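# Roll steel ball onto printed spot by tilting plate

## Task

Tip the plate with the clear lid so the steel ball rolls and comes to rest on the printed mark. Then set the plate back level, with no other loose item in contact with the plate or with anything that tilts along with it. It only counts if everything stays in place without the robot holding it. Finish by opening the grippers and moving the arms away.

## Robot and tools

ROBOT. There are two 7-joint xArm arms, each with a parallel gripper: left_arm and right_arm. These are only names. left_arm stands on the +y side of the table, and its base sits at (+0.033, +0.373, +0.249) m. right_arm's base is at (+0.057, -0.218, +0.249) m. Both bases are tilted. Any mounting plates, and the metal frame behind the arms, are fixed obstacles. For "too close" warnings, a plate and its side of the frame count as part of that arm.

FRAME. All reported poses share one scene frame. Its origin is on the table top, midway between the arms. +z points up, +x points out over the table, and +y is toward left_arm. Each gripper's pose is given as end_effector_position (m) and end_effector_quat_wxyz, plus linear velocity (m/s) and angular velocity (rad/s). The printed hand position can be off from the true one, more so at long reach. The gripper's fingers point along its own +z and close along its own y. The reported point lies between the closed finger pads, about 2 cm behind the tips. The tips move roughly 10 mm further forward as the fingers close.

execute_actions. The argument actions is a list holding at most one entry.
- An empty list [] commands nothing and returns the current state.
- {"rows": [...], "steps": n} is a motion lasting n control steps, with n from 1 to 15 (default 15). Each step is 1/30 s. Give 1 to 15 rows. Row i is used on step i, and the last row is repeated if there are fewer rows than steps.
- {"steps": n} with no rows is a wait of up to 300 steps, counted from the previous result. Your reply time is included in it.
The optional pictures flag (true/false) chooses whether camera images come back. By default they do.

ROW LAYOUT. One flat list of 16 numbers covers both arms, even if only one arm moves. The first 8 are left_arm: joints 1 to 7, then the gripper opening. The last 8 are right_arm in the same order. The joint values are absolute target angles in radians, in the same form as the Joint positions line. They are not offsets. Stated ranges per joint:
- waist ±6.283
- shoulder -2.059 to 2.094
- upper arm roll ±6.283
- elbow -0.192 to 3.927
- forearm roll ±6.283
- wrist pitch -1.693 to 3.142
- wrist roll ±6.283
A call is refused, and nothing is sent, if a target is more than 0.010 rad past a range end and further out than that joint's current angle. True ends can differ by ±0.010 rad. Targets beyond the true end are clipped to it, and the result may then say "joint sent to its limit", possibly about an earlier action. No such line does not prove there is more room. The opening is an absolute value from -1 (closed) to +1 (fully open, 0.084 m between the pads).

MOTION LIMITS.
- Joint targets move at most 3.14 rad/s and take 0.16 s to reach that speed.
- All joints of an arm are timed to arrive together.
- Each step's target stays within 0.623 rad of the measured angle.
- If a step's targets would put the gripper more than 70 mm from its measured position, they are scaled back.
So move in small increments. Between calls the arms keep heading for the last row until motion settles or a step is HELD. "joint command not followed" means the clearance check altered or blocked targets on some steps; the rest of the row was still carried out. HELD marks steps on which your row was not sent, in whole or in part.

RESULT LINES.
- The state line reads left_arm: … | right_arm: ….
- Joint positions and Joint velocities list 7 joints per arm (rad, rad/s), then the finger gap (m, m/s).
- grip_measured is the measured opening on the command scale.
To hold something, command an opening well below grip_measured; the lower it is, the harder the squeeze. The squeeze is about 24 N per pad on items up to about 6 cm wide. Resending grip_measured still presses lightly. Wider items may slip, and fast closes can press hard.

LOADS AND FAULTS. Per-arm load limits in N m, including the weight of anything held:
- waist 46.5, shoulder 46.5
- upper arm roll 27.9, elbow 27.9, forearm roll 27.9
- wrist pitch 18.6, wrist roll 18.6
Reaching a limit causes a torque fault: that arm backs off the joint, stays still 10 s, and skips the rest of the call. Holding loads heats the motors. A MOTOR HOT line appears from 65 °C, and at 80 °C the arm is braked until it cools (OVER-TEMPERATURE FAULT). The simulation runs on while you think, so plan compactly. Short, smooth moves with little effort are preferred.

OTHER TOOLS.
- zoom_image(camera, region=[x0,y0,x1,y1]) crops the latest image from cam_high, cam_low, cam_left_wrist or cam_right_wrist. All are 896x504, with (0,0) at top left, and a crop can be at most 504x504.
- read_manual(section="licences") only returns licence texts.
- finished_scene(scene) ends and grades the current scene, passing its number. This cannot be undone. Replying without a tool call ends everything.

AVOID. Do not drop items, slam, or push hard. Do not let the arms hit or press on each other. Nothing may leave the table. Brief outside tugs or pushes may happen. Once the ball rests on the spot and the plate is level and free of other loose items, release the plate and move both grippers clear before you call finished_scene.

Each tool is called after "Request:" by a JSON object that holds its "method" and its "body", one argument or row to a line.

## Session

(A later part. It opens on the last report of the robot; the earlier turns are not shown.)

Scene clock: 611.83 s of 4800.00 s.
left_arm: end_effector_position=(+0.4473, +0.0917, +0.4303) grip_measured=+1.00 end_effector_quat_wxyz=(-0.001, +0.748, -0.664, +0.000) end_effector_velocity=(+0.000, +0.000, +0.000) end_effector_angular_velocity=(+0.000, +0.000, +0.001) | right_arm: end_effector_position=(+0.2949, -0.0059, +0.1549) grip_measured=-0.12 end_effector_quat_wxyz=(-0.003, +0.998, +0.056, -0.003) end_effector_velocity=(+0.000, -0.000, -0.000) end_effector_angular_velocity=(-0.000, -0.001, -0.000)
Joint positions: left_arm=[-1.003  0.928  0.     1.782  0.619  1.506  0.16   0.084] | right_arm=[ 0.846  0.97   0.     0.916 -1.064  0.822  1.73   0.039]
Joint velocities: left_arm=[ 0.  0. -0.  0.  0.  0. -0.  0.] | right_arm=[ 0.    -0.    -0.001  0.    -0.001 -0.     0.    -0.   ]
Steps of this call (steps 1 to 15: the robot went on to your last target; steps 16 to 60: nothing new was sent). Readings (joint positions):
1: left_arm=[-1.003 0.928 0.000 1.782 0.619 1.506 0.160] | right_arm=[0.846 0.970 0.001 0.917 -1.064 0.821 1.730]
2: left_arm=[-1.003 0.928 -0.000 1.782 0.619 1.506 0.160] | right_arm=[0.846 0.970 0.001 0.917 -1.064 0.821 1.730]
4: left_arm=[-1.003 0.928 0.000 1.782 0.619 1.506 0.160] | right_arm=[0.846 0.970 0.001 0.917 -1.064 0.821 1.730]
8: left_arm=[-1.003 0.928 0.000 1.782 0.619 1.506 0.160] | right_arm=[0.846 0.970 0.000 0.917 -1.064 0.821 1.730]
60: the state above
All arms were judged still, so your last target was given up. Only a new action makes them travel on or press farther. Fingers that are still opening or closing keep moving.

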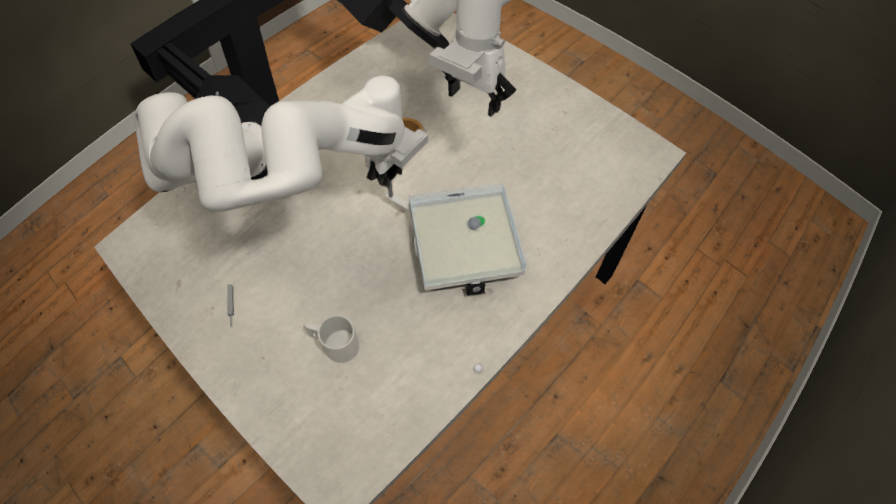

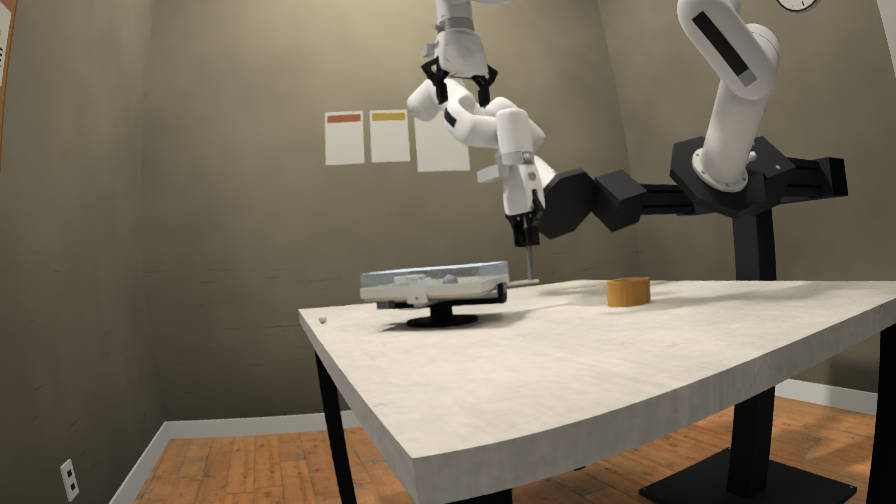

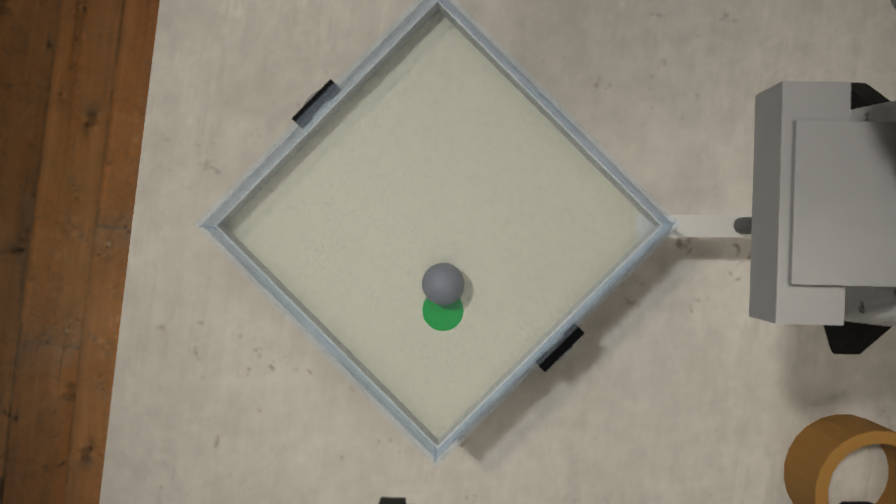

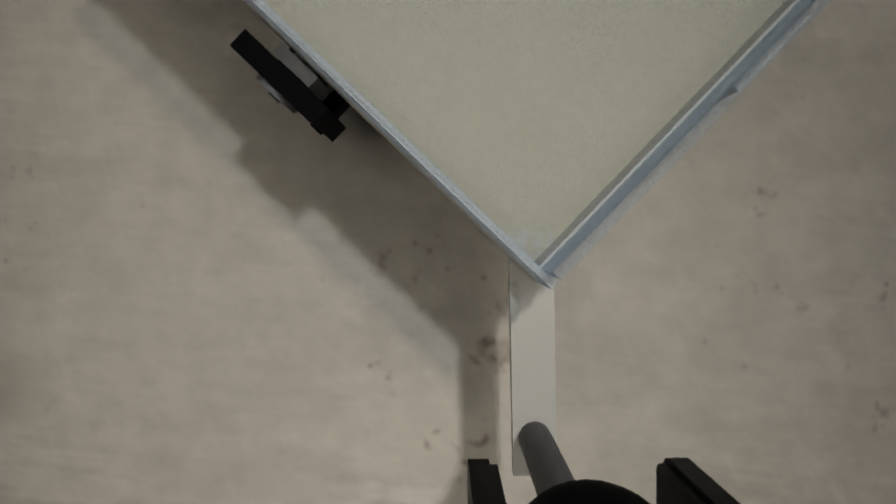

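Request:
{"method": "execute_actions", "body": {
  "actions": [
    {"rows": [[-1.003,0.928,0,1.782,0.619,1.506,0.16,1,0.8515,0.9755,0,0.9216,-1.064,0.822,1.730,-0.7]], "steps": 15}
  ],
  "pictures": false
}}

Request:
{"method": "execute_actions", "body": {
  "actions": [
    {"rows": [[-1.003,0.928,0,1.782,0.619,1.506,0.16,1,0.8515,0.9755,0,0.9216,-1.064,0.822,1.730,-0.7]], "steps": 14}
  ]
}}

Request:
{"method": "execute_actions", "body": {
  "actions": [
    {"rows": [[-1.003,0.928,0,1.782,0.619,1.506,0.16,1,0.8461,0.9705,0,0.9164,-1.064,0.822,1.730,-0.7]], "steps": 15}
  ]
}}

Request:
{"method": "execute_actions", "body": {
  "actions": [
    {"steps": 60}
  ]
}}

Scene clock: 632.80 s of 4800.00 s.
left_arm: end_effector_position=(+0.4473, +0.0917, +0.4303) grip_measured=+1.00 end_effector_quat_wxyz=(-0.001, +0.748, -0.664, +0.000) end_effector_velocity=(+0.000, -0.000, +0.000) end_effector_angular_velocity=(-0.001, -0.000, -0.001) | right_arm: end_effector_position=(+0.2947, -0.0044, +0.1547) grip_measured=-0.12 end_effector_quat_wxyz=(-0.002, +0.998, +0.058, -0.002) end_effector_velocity=(+0.001, +0.002, +0.001) end_effector_angular_velocity=(+0.004, -0.002, +0.001)
Joint positions: left_arm=[-1.003  0.928 -0.     1.782  0.619  1.506  0.16   0.084] | right_arm=[ 0.851  0.976 -0.001  0.92  -1.064  0.823  1.73   0.039]
Joint velocities: left_arm=[-0.     0.    -0.     0.001  0.     0.     0.001  0.   ] | right_arm=[ 0.001  0.     0.001  0.002 -0.001 -0.001 -0.     0.   ]
Steps of this call (steps 1 to 90: nothing new was sent; then 17.47 s passed at rest; steps 91 to 105: all 15 steps of this action). Readings (joint positions):
91: left_arm=[-1.003 0.928 -0.000 1.782 0.619 1.506 0.160] | right_arm=[0.846 0.970 -0.000 0.916 -1.064 0.822 1.730]
92: left_arm=[-1.003 0.928 -0.000 1.782 0.619 1.506 0.160] | right_arm=[0.847 0.971 -0.000 0.917 -1.064 0.822 1.730]
94: left_arm=[-1.003 0.928 -0.000 1.782 0.619 1.506 0.160] | right_arm=[0.849 0.973 -0.001 0.918 -1.064 0.823 1.730]
98: left_arm=[-1.003 0.928 -0.000 1.782 0.619 1.506 0.160] | right_arm=[0.851 0.975 -0.001 0.920 -1.064 0.823 1.730]
105: the state above

Scene clock: 633.27 s of 4800.00 s.
left_arm: end_effector_position=(+0.4473, +0.0917, +0.4303) grip_measured=+1.00 end_effector_quat_wxyz=(-0.001, +0.748, -0.664, +0.000) end_effector_velocity=(-0.001, +0.000, +0.000) end_effector_angular_velocity=(+0.001, +0.002, -0.000) | right_arm: end_effector_position=(+0.2948, -0.0039, +0.1551) grip_measured=-0.12 end_effector_quat_wxyz=(-0.002, +0.998, +0.058, -0.001) end_effector_velocity=(-0.000, +0.001, +0.001) end_effector_angular_velocity=(+0.002, -0.000, +0.002)
Joint positions: left_arm=[-1.003  0.928  0.     1.782  0.619  1.506  0.16   0.084] | right_arm=[ 0.851  0.976 -0.     0.921 -1.064  0.822  1.73   0.039]
Joint velocities: left_arm=[-0.    -0.    -0.001 -0.    -0.001  0.002 -0.001  0.   ] | right_arm=[-0.    -0.     0.002  0.    -0.001 -0.001 -0.     0.   ]
Steps of this call (steps 1 to 14: all 14 steps of this action). Readings (joint positions):
1: left_arm=[-1.003 0.928 0.000 1.782 0.619 1.506 0.160] | right_arm=[0.851 0.976 -0.001 0.921 -1.064 0.823 1.730]
2: left_arm=[-1.003 0.928 0.000 1.782 0.619 1.506 0.160] | right_arm=[0.851 0.976 -0.001 0.921 -1.064 0.823 1.730]
4: left_arm=[-1.003 0.928 -0.000 1.782 0.619 1.506 0.160] | right_arm=[0.851 0.976 -0.001 0.921 -1.064 0.823 1.730]
8: left_arm=[-1.003 0.928 -0.000 1.782 0.619 1.506 0.160] | right_arm=[0.851 0.976 -0.001 0.921 -1.064 0.823 1.730]
14: the state above

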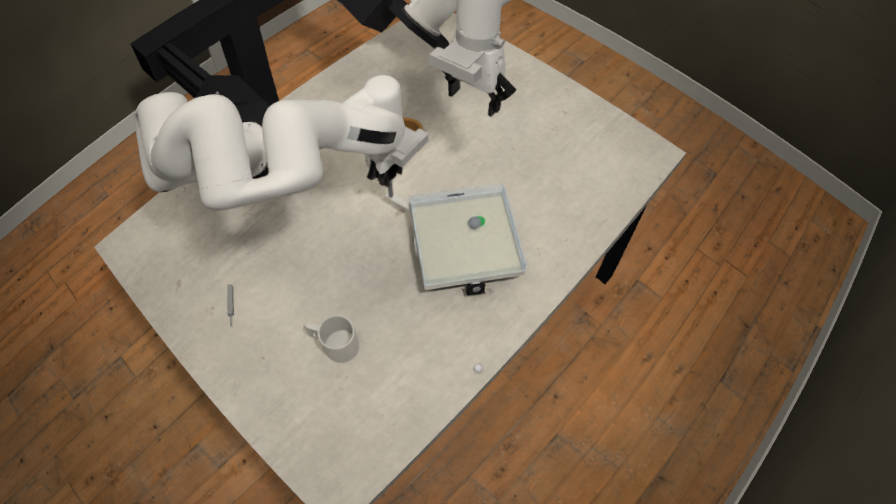

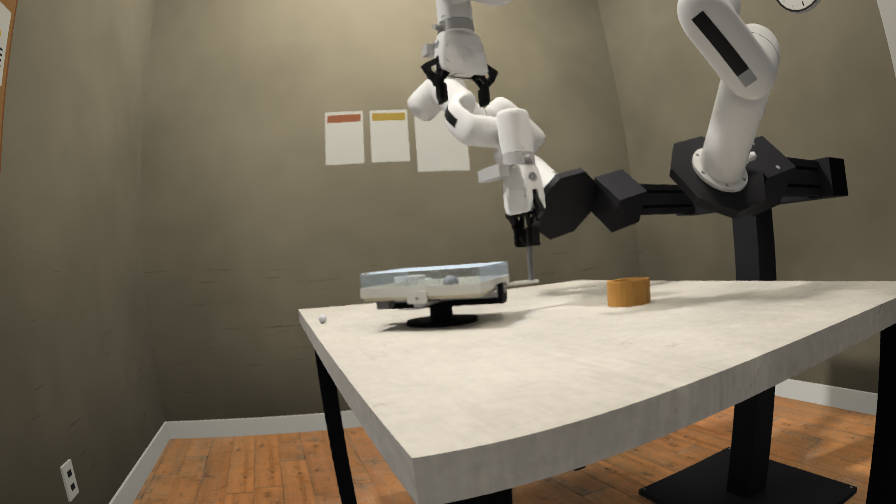

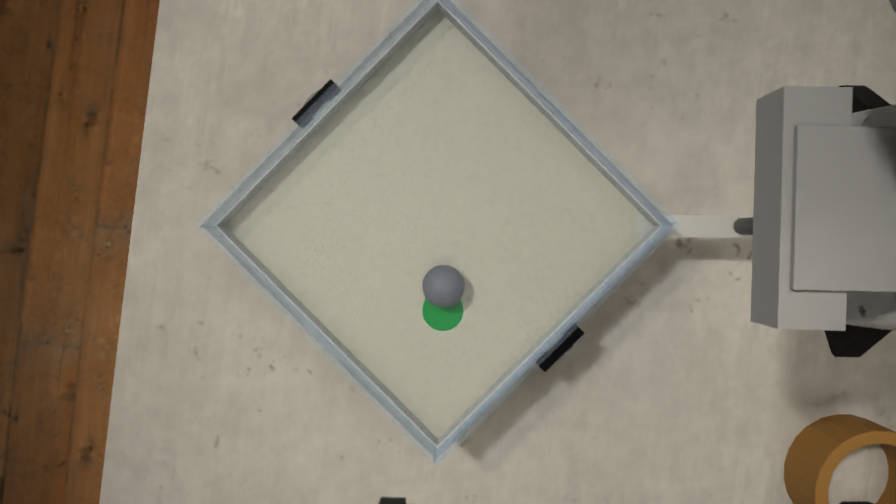

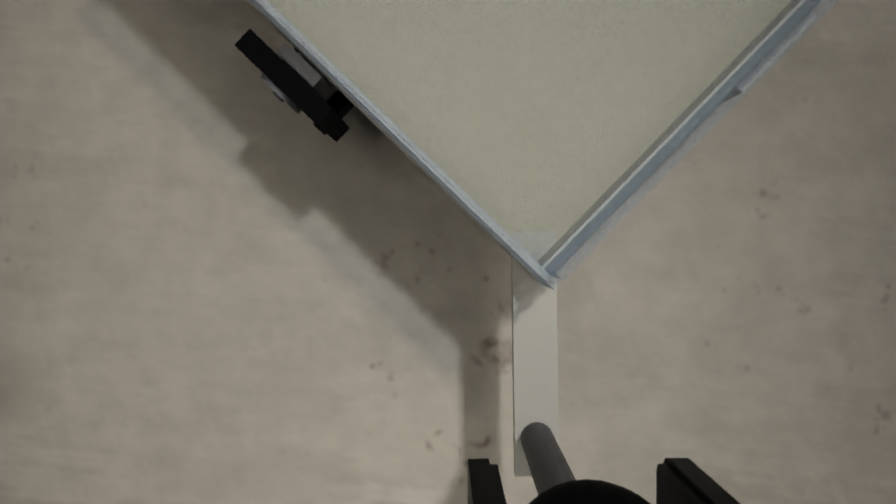

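Scene clock: 633.77 s of 4800.00 s.
left_arm: end_effector_position=(+0.4473, +0.0917, +0.4303) grip_measured=+1.00 end_effector_quat_wxyz=(-0.001, +0.748, -0.664, +0.000) end_effector_velocity=(-0.000, +0.000, -0.000) end_effector_angular_velocity=(+0.002, +0.001, -0.001) | right_arm: end_effector_position=(+0.2950, -0.0050, +0.1554) grip_measured=-0.12 end_effector_quat_wxyz=(-0.004, +0.998, +0.057, -0.003) end_effector_velocity=(+0.000, -0.001, -0.001) end_effector_angular_velocity=(-0.001, +0.000, -0.001)
Joint positions: left_arm=[-1.003  0.928 -0.     1.782  0.619  1.506  0.16   0.084] | right_arm=[ 0.846  0.97   0.001  0.917 -1.064  0.821  1.73   0.039]
Joint velocities: left_arm=[ 0.     0.     0.     0.    -0.     0.002  0.001  0.   ] | right_arm=[-0.001 -0.    -0.001 -0.    -0.001  0.    -0.    -0.   ]
Steps of this call (steps 1 to 15: all 15 steps of this action). Readings (joint positions):
1: left_arm=[-1.003 0.928 -0.000 1.782 0.619 1.506 0.160] | right_arm=[0.851 0.975 -0.000 0.921 -1.064 0.822 1.730]
2: left_arm=[-1.003 0.928 0.000 1.782 0.619 1.506 0.160] | right_arm=[0.851 0.975 -0.000 0.921 -1.064 0.822 1.730]
4: left_arm=[-1.003 0.928 -0.000 1.782 0.619 1.506 0.160] | right_arm=[0.849 0.973 0.000 0.919 -1.064 0.821 1.730]
8: left_arm=[-1.003 0.928 -0.000 1.782 0.619 1.506 0.160] | right_arm=[0.847 0.971 0.001 0.918 -1.064 0.821 1.730]
15: the state above

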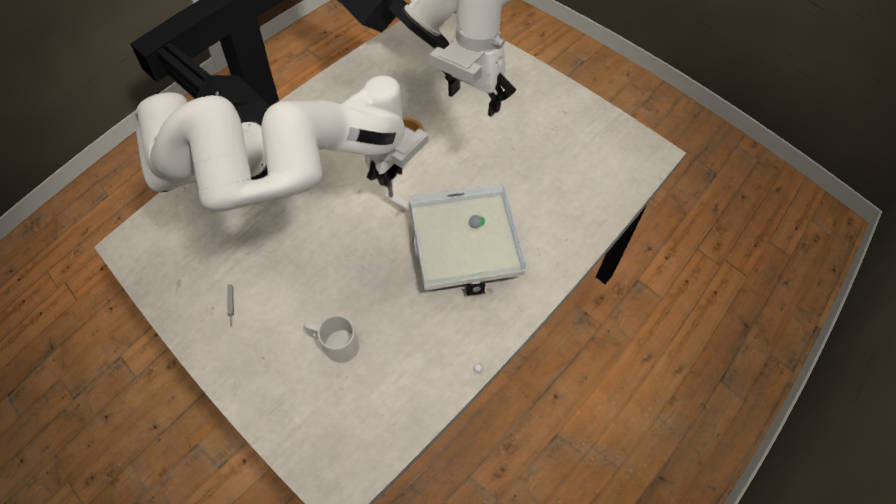

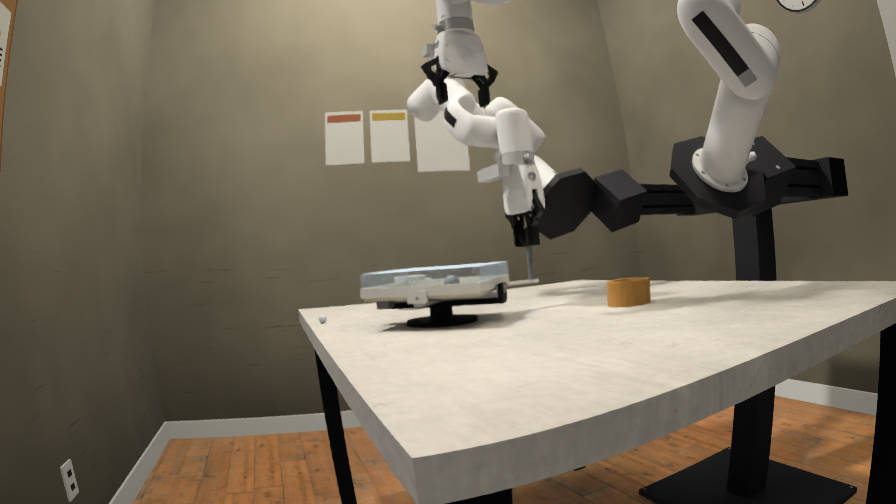

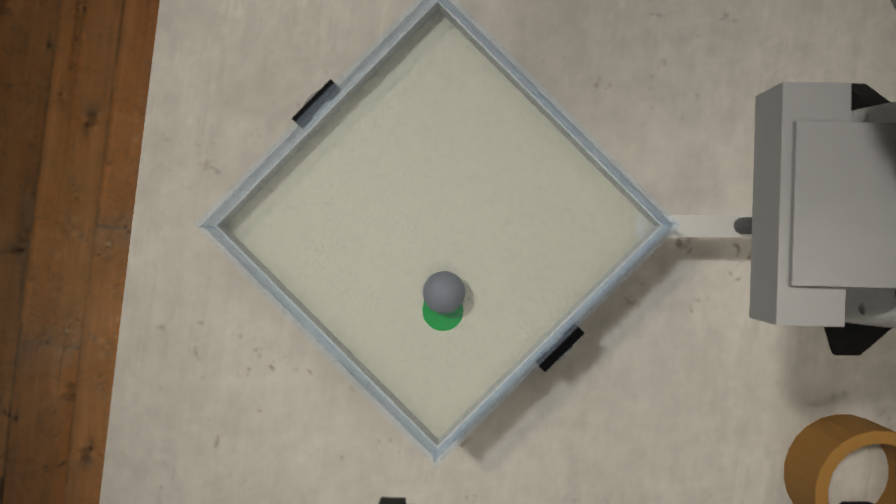

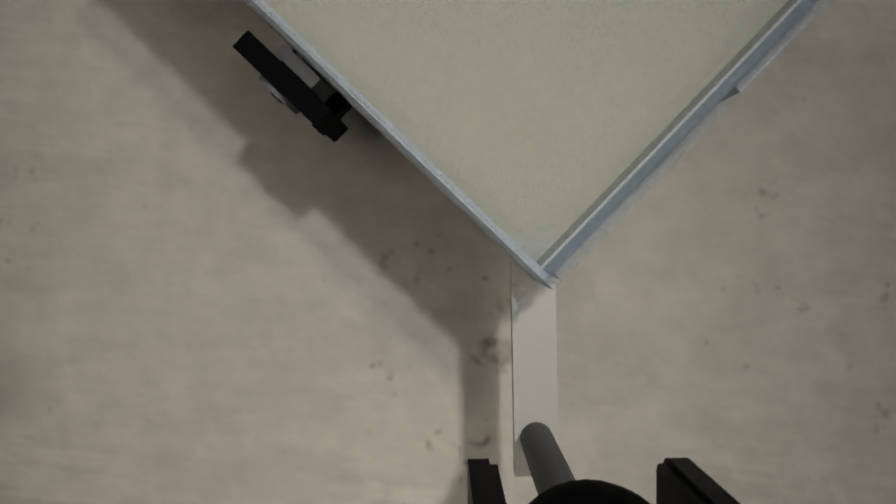

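Scene clock: 635.77 s of 4800.00 s.
left_arm: end_effector_position=(+0.4473, +0.0917, +0.4303) grip_measured=+1.00 end_effector_quat_wxyz=(-0.001, +0.748, -0.664, +0.000) end_effector_velocity=(-0.001, -0.000, -0.000) end_effector_angular_velocity=(-0.000, +0.001, -0.002) | right_arm: end_effector_position=(+0.2949, -0.0058, +0.1549) grip_measured=-0.12 end_effector_quat_wxyz=(-0.003, +0.998, +0.056, -0.003) end_effector_velocity=(-0.000, +0.000, +0.000) end_effector_angular_velocity=(+0.001, -0.001, +0.001)
Joint positions: left_arm=[-1.003  0.928  0.     1.782  0.619  1.506  0.16   0.084] | right_arm=[ 0.846  0.97   0.     0.916 -1.064  0.822  1.73   0.039]
Joint velocities: left_arm=[ 0.     0.    -0.001 -0.    -0.001 -0.001  0.001  0.   ] | right_arm=[ 0.001 -0.     0.    -0.     0.    -0.    -0.     0.   ]
Steps of this call (steps 1 to 15: the robot went on to your last target; steps 16 to 60: nothing new was sent). Readings (joint positions):
1: left_arm=[-1.003 0.928 -0.000 1.782 0.619 1.506 0.160] | right_arm=[0.846 0.970 0.001 0.917 -1.064 0.821 1.730]
2: left_arm=[-1.003 0.928 0.000 1.782 0.619 1.506 0.160] | right_arm=[0.846 0.970 0.001 0.917 -1.064 0.821 1.730]
4: left_arm=[-1.003 0.928 0.000 1.782 0.619 1.506 0.160] | right_arm=[0.846 0.970 0.001 0.917 -1.064 0.821 1.730]
8: left_arm=[-1.003 0.928 -0.000 1.782 0.619 1.506 0.160] | right_arm=[0.846 0.970 0.000 0.917 -1.064 0.821 1.730]
60: the state above
All arms were judged still, so your last target was given up. Only a new action makes them travel on or press farther. Fingers that are still opening or closing keep moving.

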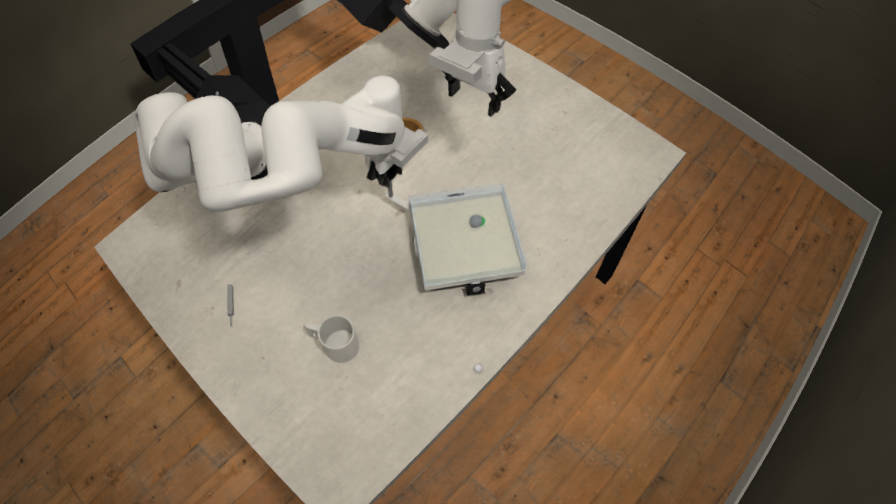

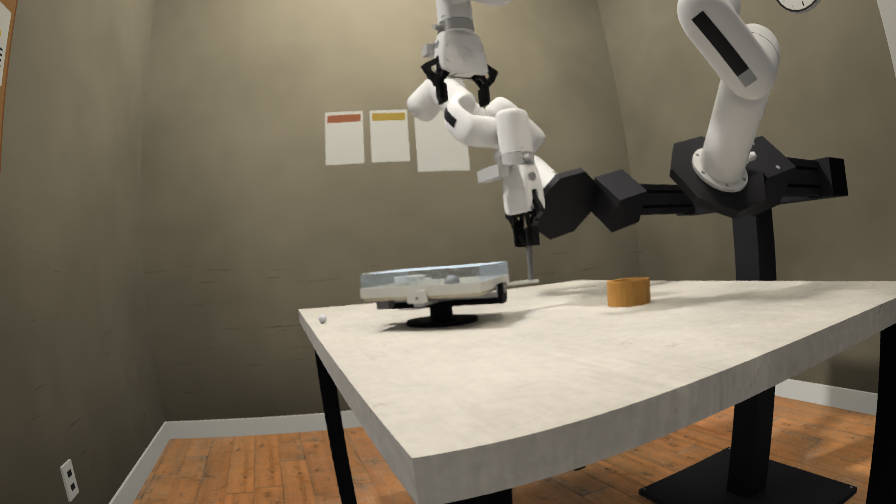

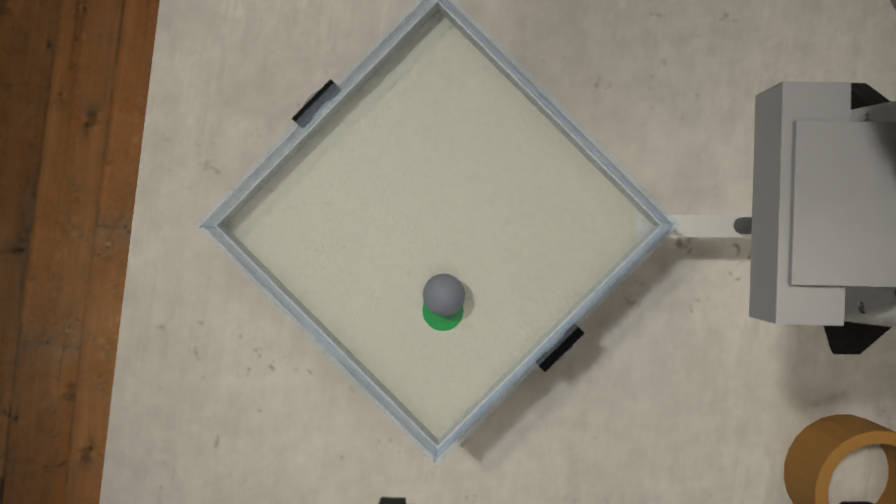

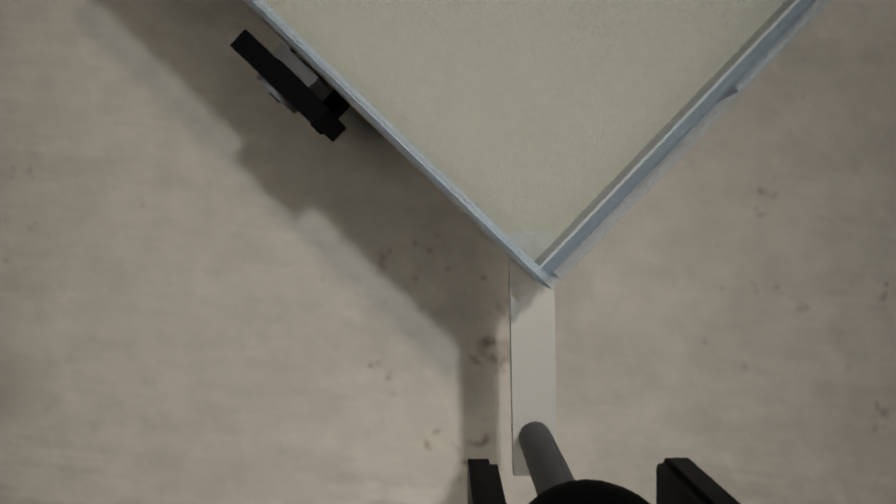

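Request:
{"method": "execute_actions", "body": {
  "actions": [
    {"rows": [[-1.003,0.928,0,1.782,0.619,1.506,0.16,1,0.8515,0.9755,0,0.9216,-1.064,0.822,1.730,-0.7]], "steps": 15}
  ],
  "pictures": false
}}

Request:
{"method": "execute_actions", "body": {
  "actions": [
    {"rows": [[-1.003,0.928,0,1.782,0.619,1.506,0.16,1,0.8515,0.9755,0,0.9216,-1.064,0.822,1.730,-0.7]], "steps": 15}
  ],
  "pictures": false
}}

Request:
{"method": "execute_actions", "body": {
  "actions": [
    {"rows": [[-1.003,0.928,0,1.782,0.619,1.506,0.16,1,0.8515,0.9755,0,0.9216,-1.064,0.822,1.730,-0.7]], "steps": 3}
  ],
  "pictures": false
}}

Request:
{"method": "execute_actions", "body": {
  "actions": [
    {"rows": [[-1.003,0.928,0,1.782,0.619,1.506,0.16,1,0.8461,0.9705,0,0.9164,-1.064,0.822,1.730,-0.7]], "steps": 15}
  ],
  "pictures": false
}}

Request:
{"method": "execute_actions", "body": {
  "actions": [
    {"steps": 75}
  ]
}}

Scene clock: 651.60 s of 4800.00 s.
left_arm: end_effector_position=(+0.4473, +0.0917, +0.4303) grip_measured=+1.00 end_effector_quat_wxyz=(-0.001, +0.748, -0.664, +0.000) end_effector_velocity=(-0.000, -0.000, +0.001) end_effector_angular_velocity=(-0.001, -0.001, -0.000) | right_arm: end_effector_position=(+0.2947, -0.0044, +0.1548) grip_measured=-0.12 end_effector_quat_wxyz=(-0.002, +0.998, +0.058, -0.002) end_effector_velocity=(+0.000, +0.002, +0.001) end_effector_angular_velocity=(+0.005, -0.001, +0.001)
Joint positions: left_arm=[-1.003  0.928 -0.     1.782  0.619  1.506  0.16   0.084] | right_arm=[ 0.851  0.976 -0.001  0.921 -1.064  0.823  1.73   0.039]
Joint velocities: left_arm=[-0.    -0.    -0.001  0.     0.    -0.001 -0.    -0.   ] | right_arm=[ 0.     0.     0.002  0.002 -0.001 -0.002  0.001  0.   ]
Steps of this call (steps 1 to 90: nothing new was sent; then 12.33 s passed at rest; steps 91 to 105: all 15 steps of this action). Readings (joint positions):
91: left_arm=[-1.003 0.928 -0.000 1.782 0.619 1.506 0.160] | right_arm=[0.846 0.971 -0.000 0.916 -1.064 0.822 1.730]
92: left_arm=[-1.003 0.928 -0.000 1.782 0.619 1.506 0.160] | right_arm=[0.847 0.971 -0.000 0.917 -1.064 0.822 1.730]
94: left_arm=[-1.003 0.928 0.000 1.782 0.619 1.506 0.160] | right_arm=[0.849 0.973 -0.001 0.918 -1.064 0.823 1.730]
98: left_arm=[-1.003 0.928 -0.000 1.782 0.619 1.506 0.160] | right_arm=[0.851 0.975 -0.001 0.920 -1.064 0.823 1.730]
105: the state above

Scene clock: 652.10 s of 4800.00 s.
left_arm: end_effector_position=(+0.4473, +0.0917, +0.4303) grip_measured=+1.00 end_effector_quat_wxyz=(-0.001, +0.748, -0.664, +0.000) end_effector_velocity=(-0.000, -0.000, +0.000) end_effector_angular_velocity=(-0.001, +0.000, +0.000) | right_arm: end_effector_position=(+0.2948, -0.0038, +0.1551) grip_measured=-0.12 end_effector_quat_wxyz=(-0.002, +0.998, +0.058, -0.001) end_effector_velocity=(-0.000, +0.000, +0.000) end_effector_angular_velocity=(+0.001, +0.001, -0.001)
Joint positions: left_arm=[-1.003  0.928  0.     1.782  0.619  1.506  0.16   0.084] | right_arm=[ 0.851  0.976 -0.     0.921 -1.064  0.822  1.73   0.039]
Joint velocities: left_arm=[-0.     0.    -0.001  0.001 -0.     0.    -0.001  0.   ] | right_arm=[-0.    -0.     0.001  0.     0.002 -0.    -0.     0.   ]
Steps of this call (steps 1 to 15: all 15 steps of this action). Readings (joint positions):
1: left_arm=[-1.003 0.928 -0.000 1.782 0.619 1.506 0.160] | right_arm=[0.851 0.976 -0.001 0.921 -1.064 0.823 1.730]
2: left_arm=[-1.003 0.928 -0.000 1.782 0.619 1.506 0.160] | right_arm=[0.851 0.976 -0.001 0.921 -1.064 0.823 1.730]
4: left_arm=[-1.003 0.928 -0.000 1.782 0.619 1.506 0.160] | right_arm=[0.851 0.976 -0.001 0.921 -1.064 0.823 1.730]
8: left_arm=[-1.003 0.928 -0.000 1.782 0.619 1.506 0.160] | right_arm=[0.851 0.976 -0.000 0.921 -1.064 0.823 1.730]
15: the state above

Scene clock: 652.20 s of 4800.00 s.
left_arm: end_effector_position=(+0.4473, +0.0917, +0.4303) grip_measured=+1.00 end_effector_quat_wxyz=(-0.001, +0.748, -0.664, +0.000) end_effector_velocity=(-0.000, +0.001, -0.000) end_effector_angular_velocity=(+0.002, +0.002, -0.000) | right_arm: end_effector_position=(+0.2948, -0.0038, +0.1552) grip_measured=-0.12 end_effector_quat_wxyz=(-0.003, +0.998, +0.058, -0.001) end_effector_velocity=(+0.001, +0.001, +0.000) end_effector_angular_velocity=(+0.003, -0.001, +0.000)
Joint positions: left_arm=[-1.003  0.928 -0.     1.782  0.619  1.506  0.16   0.084] | right_arm=[ 0.851  0.976 -0.     0.921 -1.064  0.822  1.73   0.039]
Joint velocities: left_arm=[ 0.001 -0.    -0.     0.    -0.001  0.002  0.001  0.   ] | right_arm=[-0.001 -0.     0.     0.001 -0.002 -0.002  0.     0.   ]
Steps of this call (steps 1 to 3: all 3 steps of this action). Readings (joint positions):
1: left_arm=[-1.003 0.928 -0.000 1.782 0.619 1.506 0.160] | right_arm=[0.851 0.976 -0.000 0.921 -1.064 0.822 1.730]
2: left_arm=[-1.003 0.928 -0.000 1.782 0.619 1.506 0.160] | right_arm=[0.851 0.976 -0.000 0.921 -1.064 0.822 1.730]
3: the state above

Scene clock: 652.70 s of 4800.00 s.
left_arm: end_effector_position=(+0.4473, +0.0917, +0.4303) grip_measured=+1.00 end_effector_quat_wxyz=(-0.001, +0.748, -0.664, +0.000) end_effector_velocity=(-0.001, +0.000, +0.000) end_effector_angular_velocity=(+0.001, +0.001, -0.001) | right_arm: end_effector_position=(+0.2951, -0.0050, +0.1555) grip_measured=-0.12 end_effector_quat_wxyz=(-0.004, +0.998, +0.057, -0.003) end_effector_velocity=(-0.000, -0.002, -0.001) end_effector_angular_velocity=(-0.004, +0.001, -0.000)
Joint positions: left_arm=[-1.003  0.928  0.     1.782  0.619  1.506  0.16   0.084] | right_arm=[ 0.846  0.97   0.001  0.917 -1.064  0.821  1.73   0.039]
Joint velocities: left_arm=[-0.001  0.     0.    -0.    -0.002  0.001  0.     0.   ] | right_arm=[-0.001 -0.    -0.002 -0.003 -0.     0.001  0.    -0.   ]
Steps of this call (steps 1 to 15: all 15 steps of this action). Readings (joint positions):
1: left_arm=[-1.003 0.928 -0.000 1.782 0.619 1.506 0.160] | right_arm=[0.851 0.975 -0.000 0.921 -1.064 0.822 1.730]
2: left_arm=[-1.003 0.928 0.000 1.782 0.619 1.506 0.160] | right_arm=[0.851 0.975 -0.000 0.921 -1.064 0.822 1.730]
4: left_arm=[-1.003 0.928 -0.000 1.782 0.619 1.506 0.160] | right_arm=[0.849 0.973 0.000 0.919 -1.064 0.821 1.730]
8: left_arm=[-1.003 0.928 -0.000 1.782 0.619 1.506 0.160] | right_arm=[0.847 0.971 0.001 0.918 -1.064 0.821 1.730]
15: the state above

Scene clock: 655.20 s of 4800.00 s.
left_arm: end_effector_position=(+0.4473, +0.0917, +0.4303) grip_measured=+1.00 end_effector_quat_wxyz=(-0.001, +0.748, -0.664, +0.000) end_effector_velocity=(+0.000, +0.000, -0.000) end_effector_angular_velocity=(+0.001, -0.001, -0.000) | right_arm: end_effector_position=(+0.2949, -0.0058, +0.1549) grip_measured=-0.12 end_effector_quat_wxyz=(-0.003, +0.998, +0.056, -0.003) end_effector_velocity=(+0.000, +0.000, +0.000) end_effector_angular_velocity=(+0.001, -0.001, +0.000)
Joint positions: left_arm=[-1.003  0.928 -0.     1.782  0.619  1.506  0.16   0.084] | right_arm=[ 0.846  0.97   0.     0.916 -1.064  0.822  1.73   0.039]
Joint velocities: left_arm=[ 0.001 -0.    -0.001 -0.001  0.002  0.001 -0.    -0.   ] | right_arm=[ 0.    -0.    -0.     0.001 -0.    -0.    -0.    -0.   ]
Steps of this call (steps 1 to 15: the robot went on to your last target; steps 16 to 75: nothing new was sent). Readings (joint positions):
1: left_arm=[-1.003 0.928 -0.000 1.782 0.619 1.506 0.160] | right_arm=[0.846 0.970 0.001 0.917 -1.064 0.821 1.730]
2: left_arm=[-1.003 0.928 0.000 1.782 0.619 1.506 0.160] | right_arm=[0.846 0.970 0.001 0.917 -1.064 0.821 1.730]
4: left_arm=[-1.003 0.928 -0.000 1.782 0.619 1.506 0.160] | right_arm=[0.846 0.970 0.001 0.917 -1.064 0.821 1.730]
8: left_arm=[-1.003 0.928 0.000 1.782 0.619 1.506 0.160] | right_arm=[0.846 0.970 0.000 0.917 -1.064 0.821 1.730]
75: the state above
All arms were judged still, so your last target was given up. Only a new action makes them travel on or press farther. Fingers that are still opening or closing keep moving.

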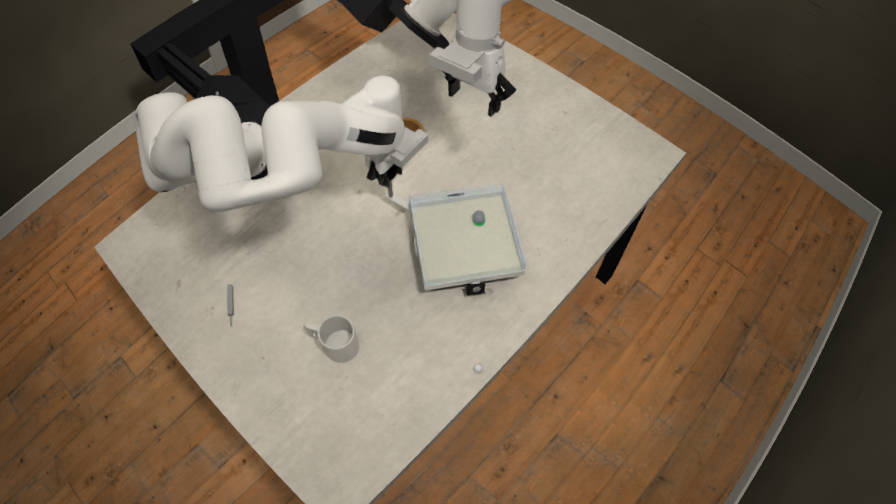

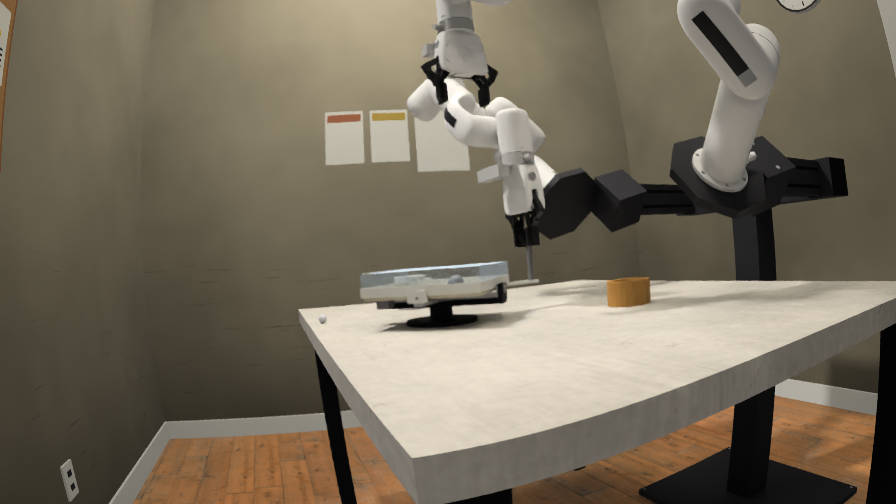

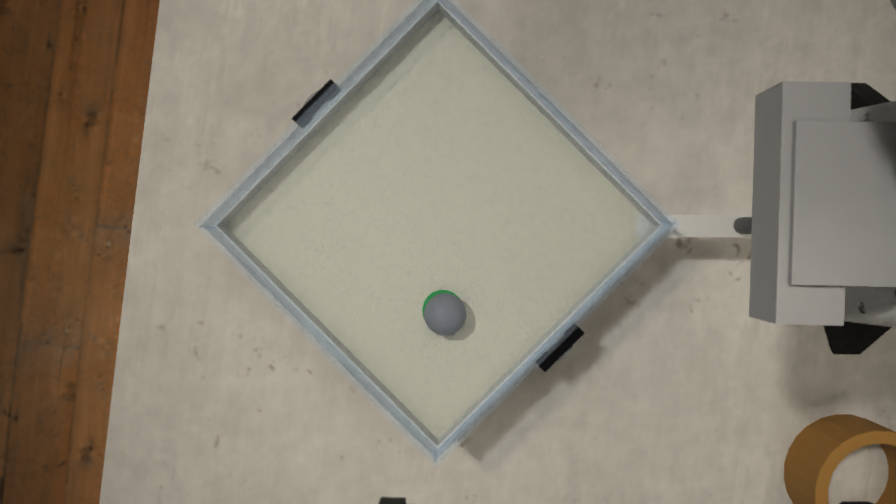

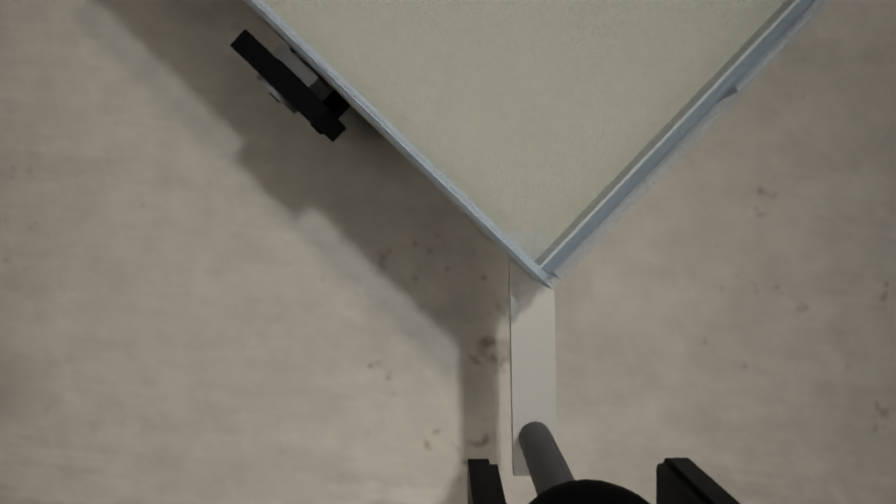

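Request:
{"method": "execute_actions", "body": {
  "actions": [
    {"rows": [[-1.003,0.928,0,1.782,0.619,1.506,0.16,1,0.8461,0.9705,0,0.9164,-1.064,0.822,1.730,-0.5],[-1.003,0.928,0,1.782,0.619,1.506,0.16,1,0.8461,0.9705,0,0.9164,-1.064,0.822,1.730,-0.35],[-1.003,0.928,0,1.782,0.619,1.506,0.16,1,0.8461,0.9705,0,0.9164,-1.064,0.822,1.730,-0.25],[-1.003,0.928,0,1.782,0.619,1.506,0.16,1,0.8461,0.9705,0,0.9164,-1.064,0.822,1.730,-0.18],[-1.003,0.928,0,1.782,0.619,1.506,0.16,1,0.8461,0.9705,0,0.9164,-1.064,0.822,1.730,-0.13],[-1.003,0.928,0,1.782,0.619,1.506,0.16,1,0.8461,0.9705,0,0.9164,-1.064,0.822,1.730,-0.09],[-1.003,0.928,0,1.782,0.619,1.506,0.16,1,0.8461,0.9705,0,0.9164,-1.064,0.822,1.730,-0.04],[-1.003,0.928,0,1.782,0.619,1.506,0.16,1,0.8461,0.9705,0,0.9164,-1.064,0.822,1.730,0.05],[-1.003,0.928,0,1.782,0.619,1.506,0.16,1,0.8461,0.9705,0,0.9164,-1.064,0.822,1.730,0.15],[-1.003,0.928,0,1.782,0.619,1.506,0.16,1,0.8461,0.9705,0,0.9164,-1.064,0.822,1.730,0.3],[-1.003,0.928,0,1.782,0.619,1.506,0.16,1,0.8461,0.9705,0,0.9164,-1.064,0.822,1.730,0.45],[-1.003,0.928,0,1.782,0.619,1.506,0.16,1,0.8461,0.9705,0,0.9164,-1.064,0.822,1.730,0.6],[-1.003,0.928,0,1.782,0.619,1.506,0.16,1,0.8461,0.9705,0,0.9164,-1.064,0.822,1.730,0.75],[-1.003,0.928,0,1.782,0.619,1.506,0.16,1,0.8461,0.9705,0,0.9164,-1.064,0.822,1.730,0.9],[-1.003,0.928,0,1.782,0.619,1.506,0.16,1,0.8461,0.9705,0,0.9164,-1.064,0.822,1.730,1]], "steps": 15}
  ],
  "pictures": false
}}

Request:
{"method": "execute_actions", "body": {
  "actions": [
    {"steps": 30}
  ]
}}

Scene clock: 675.43 s of 4800.00 s.
left_arm: end_effector_position=(+0.4473, +0.0917, +0.4303) grip_measured=+1.00 end_effector_quat_wxyz=(-0.001, +0.748, -0.664, +0.000) end_effector_velocity=(+0.001, +0.000, -0.000) end_effector_angular_velocity=(+0.002, -0.003, -0.001) | right_arm: end_effector_position=(+0.2957, -0.0062, +0.1546) grip_measured=+0.84 end_effector_quat_wxyz=(-0.002, +0.998, +0.056, -0.003) end_effector_velocity=(-0.008, +0.004, +0.003) end_effector_angular_velocity=(+0.009, +0.003, +0.017)
Joint positions: left_arm=[-1.003  0.928  0.     1.782  0.619  1.506  0.16   0.084] | right_arm=[ 0.846  0.97  -0.001  0.917 -1.064  0.823  1.73   0.078]
Joint velocities: left_arm=[-0.     0.     0.001 -0.     0.003  0.     0.001  0.   ] | right_arm=[ 0.004  0.003  0.013 -0.006  0.002 -0.005 -0.001  0.143]
Steps of this call (steps 1 to 90: nothing new was sent; then 16.73 s passed at rest; steps 91 to 105: all 15 steps of this action). Readings (joint positions):
91: left_arm=[-1.003 0.928 -0.000 1.782 0.619 1.506 0.160] | right_arm=[0.846 0.970 -0.000 0.916 -1.064 0.822 1.730]
92: left_arm=[-1.003 0.928 -0.000 1.782 0.619 1.506 0.160] | right_arm=[0.846 0.971 -0.000 0.916 -1.064 0.822 1.730]
94: left_arm=[-1.003 0.928 -0.000 1.782 0.619 1.506 0.160] | right_arm=[0.846 0.970 -0.000 0.916 -1.064 0.822 1.730]
98: left_arm=[-1.003 0.928 0.000 1.782 0.619 1.506 0.160] | right_arm=[0.846 0.970 -0.001 0.917 -1.064 0.823 1.730]
105: the state above

Scene clock: 676.43 s of 4800.00 s.
left_arm: end_effector_position=(+0.4473, +0.0917, +0.4303) grip_measured=+1.00 end_effector_quat_wxyz=(-0.001, +0.748, -0.664, +0.000) end_effector_velocity=(-0.001, -0.000, +0.000) end_effector_angular_velocity=(-0.001, +0.000, -0.002) | right_arm: end_effector_position=(+0.2949, -0.0058, +0.1549) grip_measured=+1.00 end_effector_quat_wxyz=(-0.003, +0.998, +0.056, -0.003) end_effector_velocity=(-0.001, +0.000, +0.000) end_effector_angular_velocity=(+0.001, +0.001, +0.000)
Joint positions: left_arm=[-1.003  0.928  0.     1.782  0.619  1.506  0.16   0.084] | right_arm=[ 0.846  0.97  -0.     0.916 -1.064  0.822  1.73   0.084]
Joint velocities: left_arm=[-0.    -0.    -0.001 -0.    -0.001 -0.     0.001 -0.   ] | right_arm=[-0.001 -0.     0.002 -0.001  0.    -0.    -0.     0.   ]
Steps of this call (steps 1 to 15: the robot went on to your last target; steps 16 to 30: nothing new was sent). Readings (joint positions):
1: left_arm=[-1.003 0.928 -0.000 1.782 0.619 1.506 0.160] | right_arm=[0.846 0.970 -0.001 0.917 -1.064 0.823 1.730]
2: left_arm=[-1.003 0.928 0.000 1.782 0.619 1.506 0.160] | right_arm=[0.846 0.970 -0.001 0.917 -1.064 0.822 1.730]
4: left_arm=[-1.003 0.928 -0.000 1.782 0.619 1.506 0.160] | right_arm=[0.846 0.970 -0.000 0.917 -1.064 0.822 1.730]
8: left_arm=[-1.003 0.928 -0.000 1.782 0.619 1.506 0.160] | right_arm=[0.846 0.970 -0.000 0.916 -1.064 0.822 1.730]
30: the state above
All arms were judged still, so your last target was given up. Only a new action makes them travel on or press farther. Fingers that are still opening or closing keep moving.

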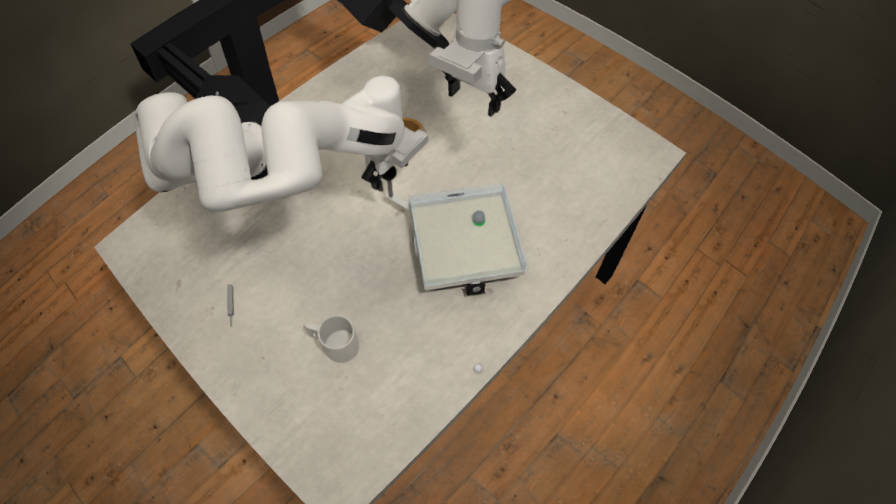

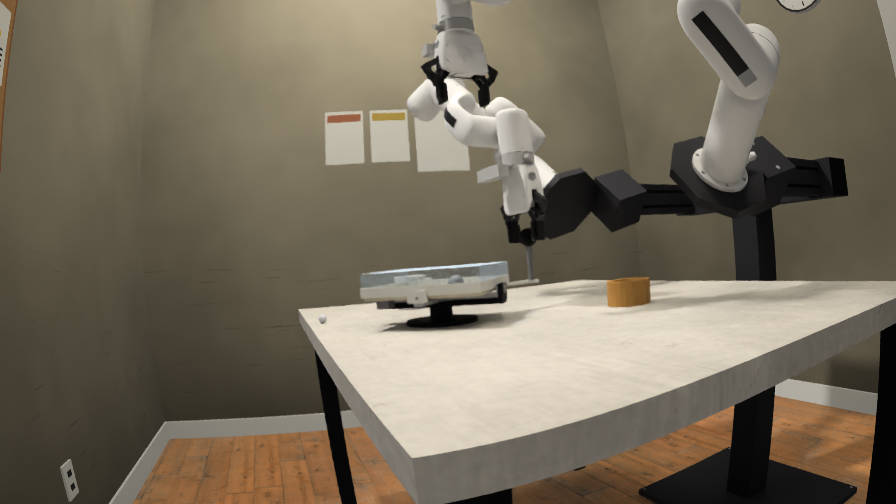

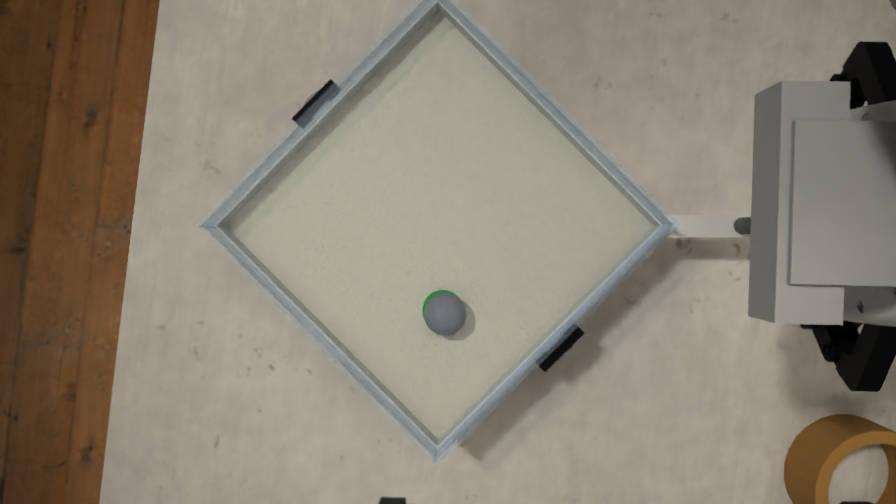

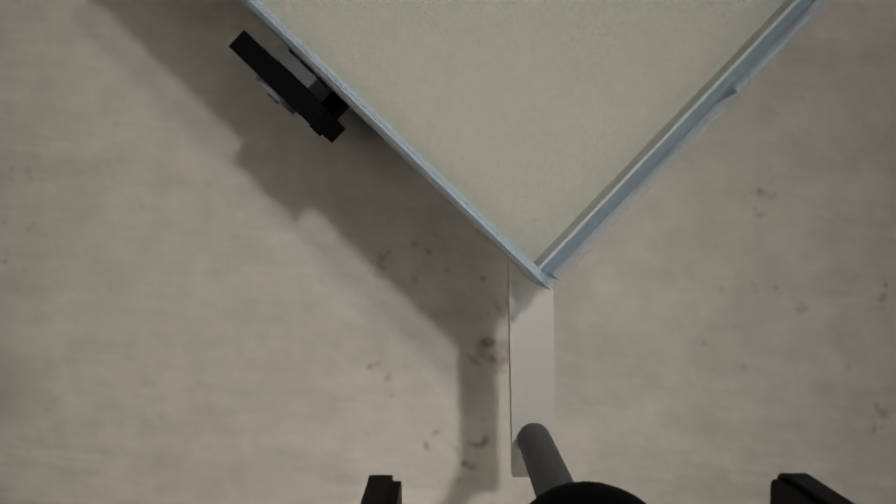

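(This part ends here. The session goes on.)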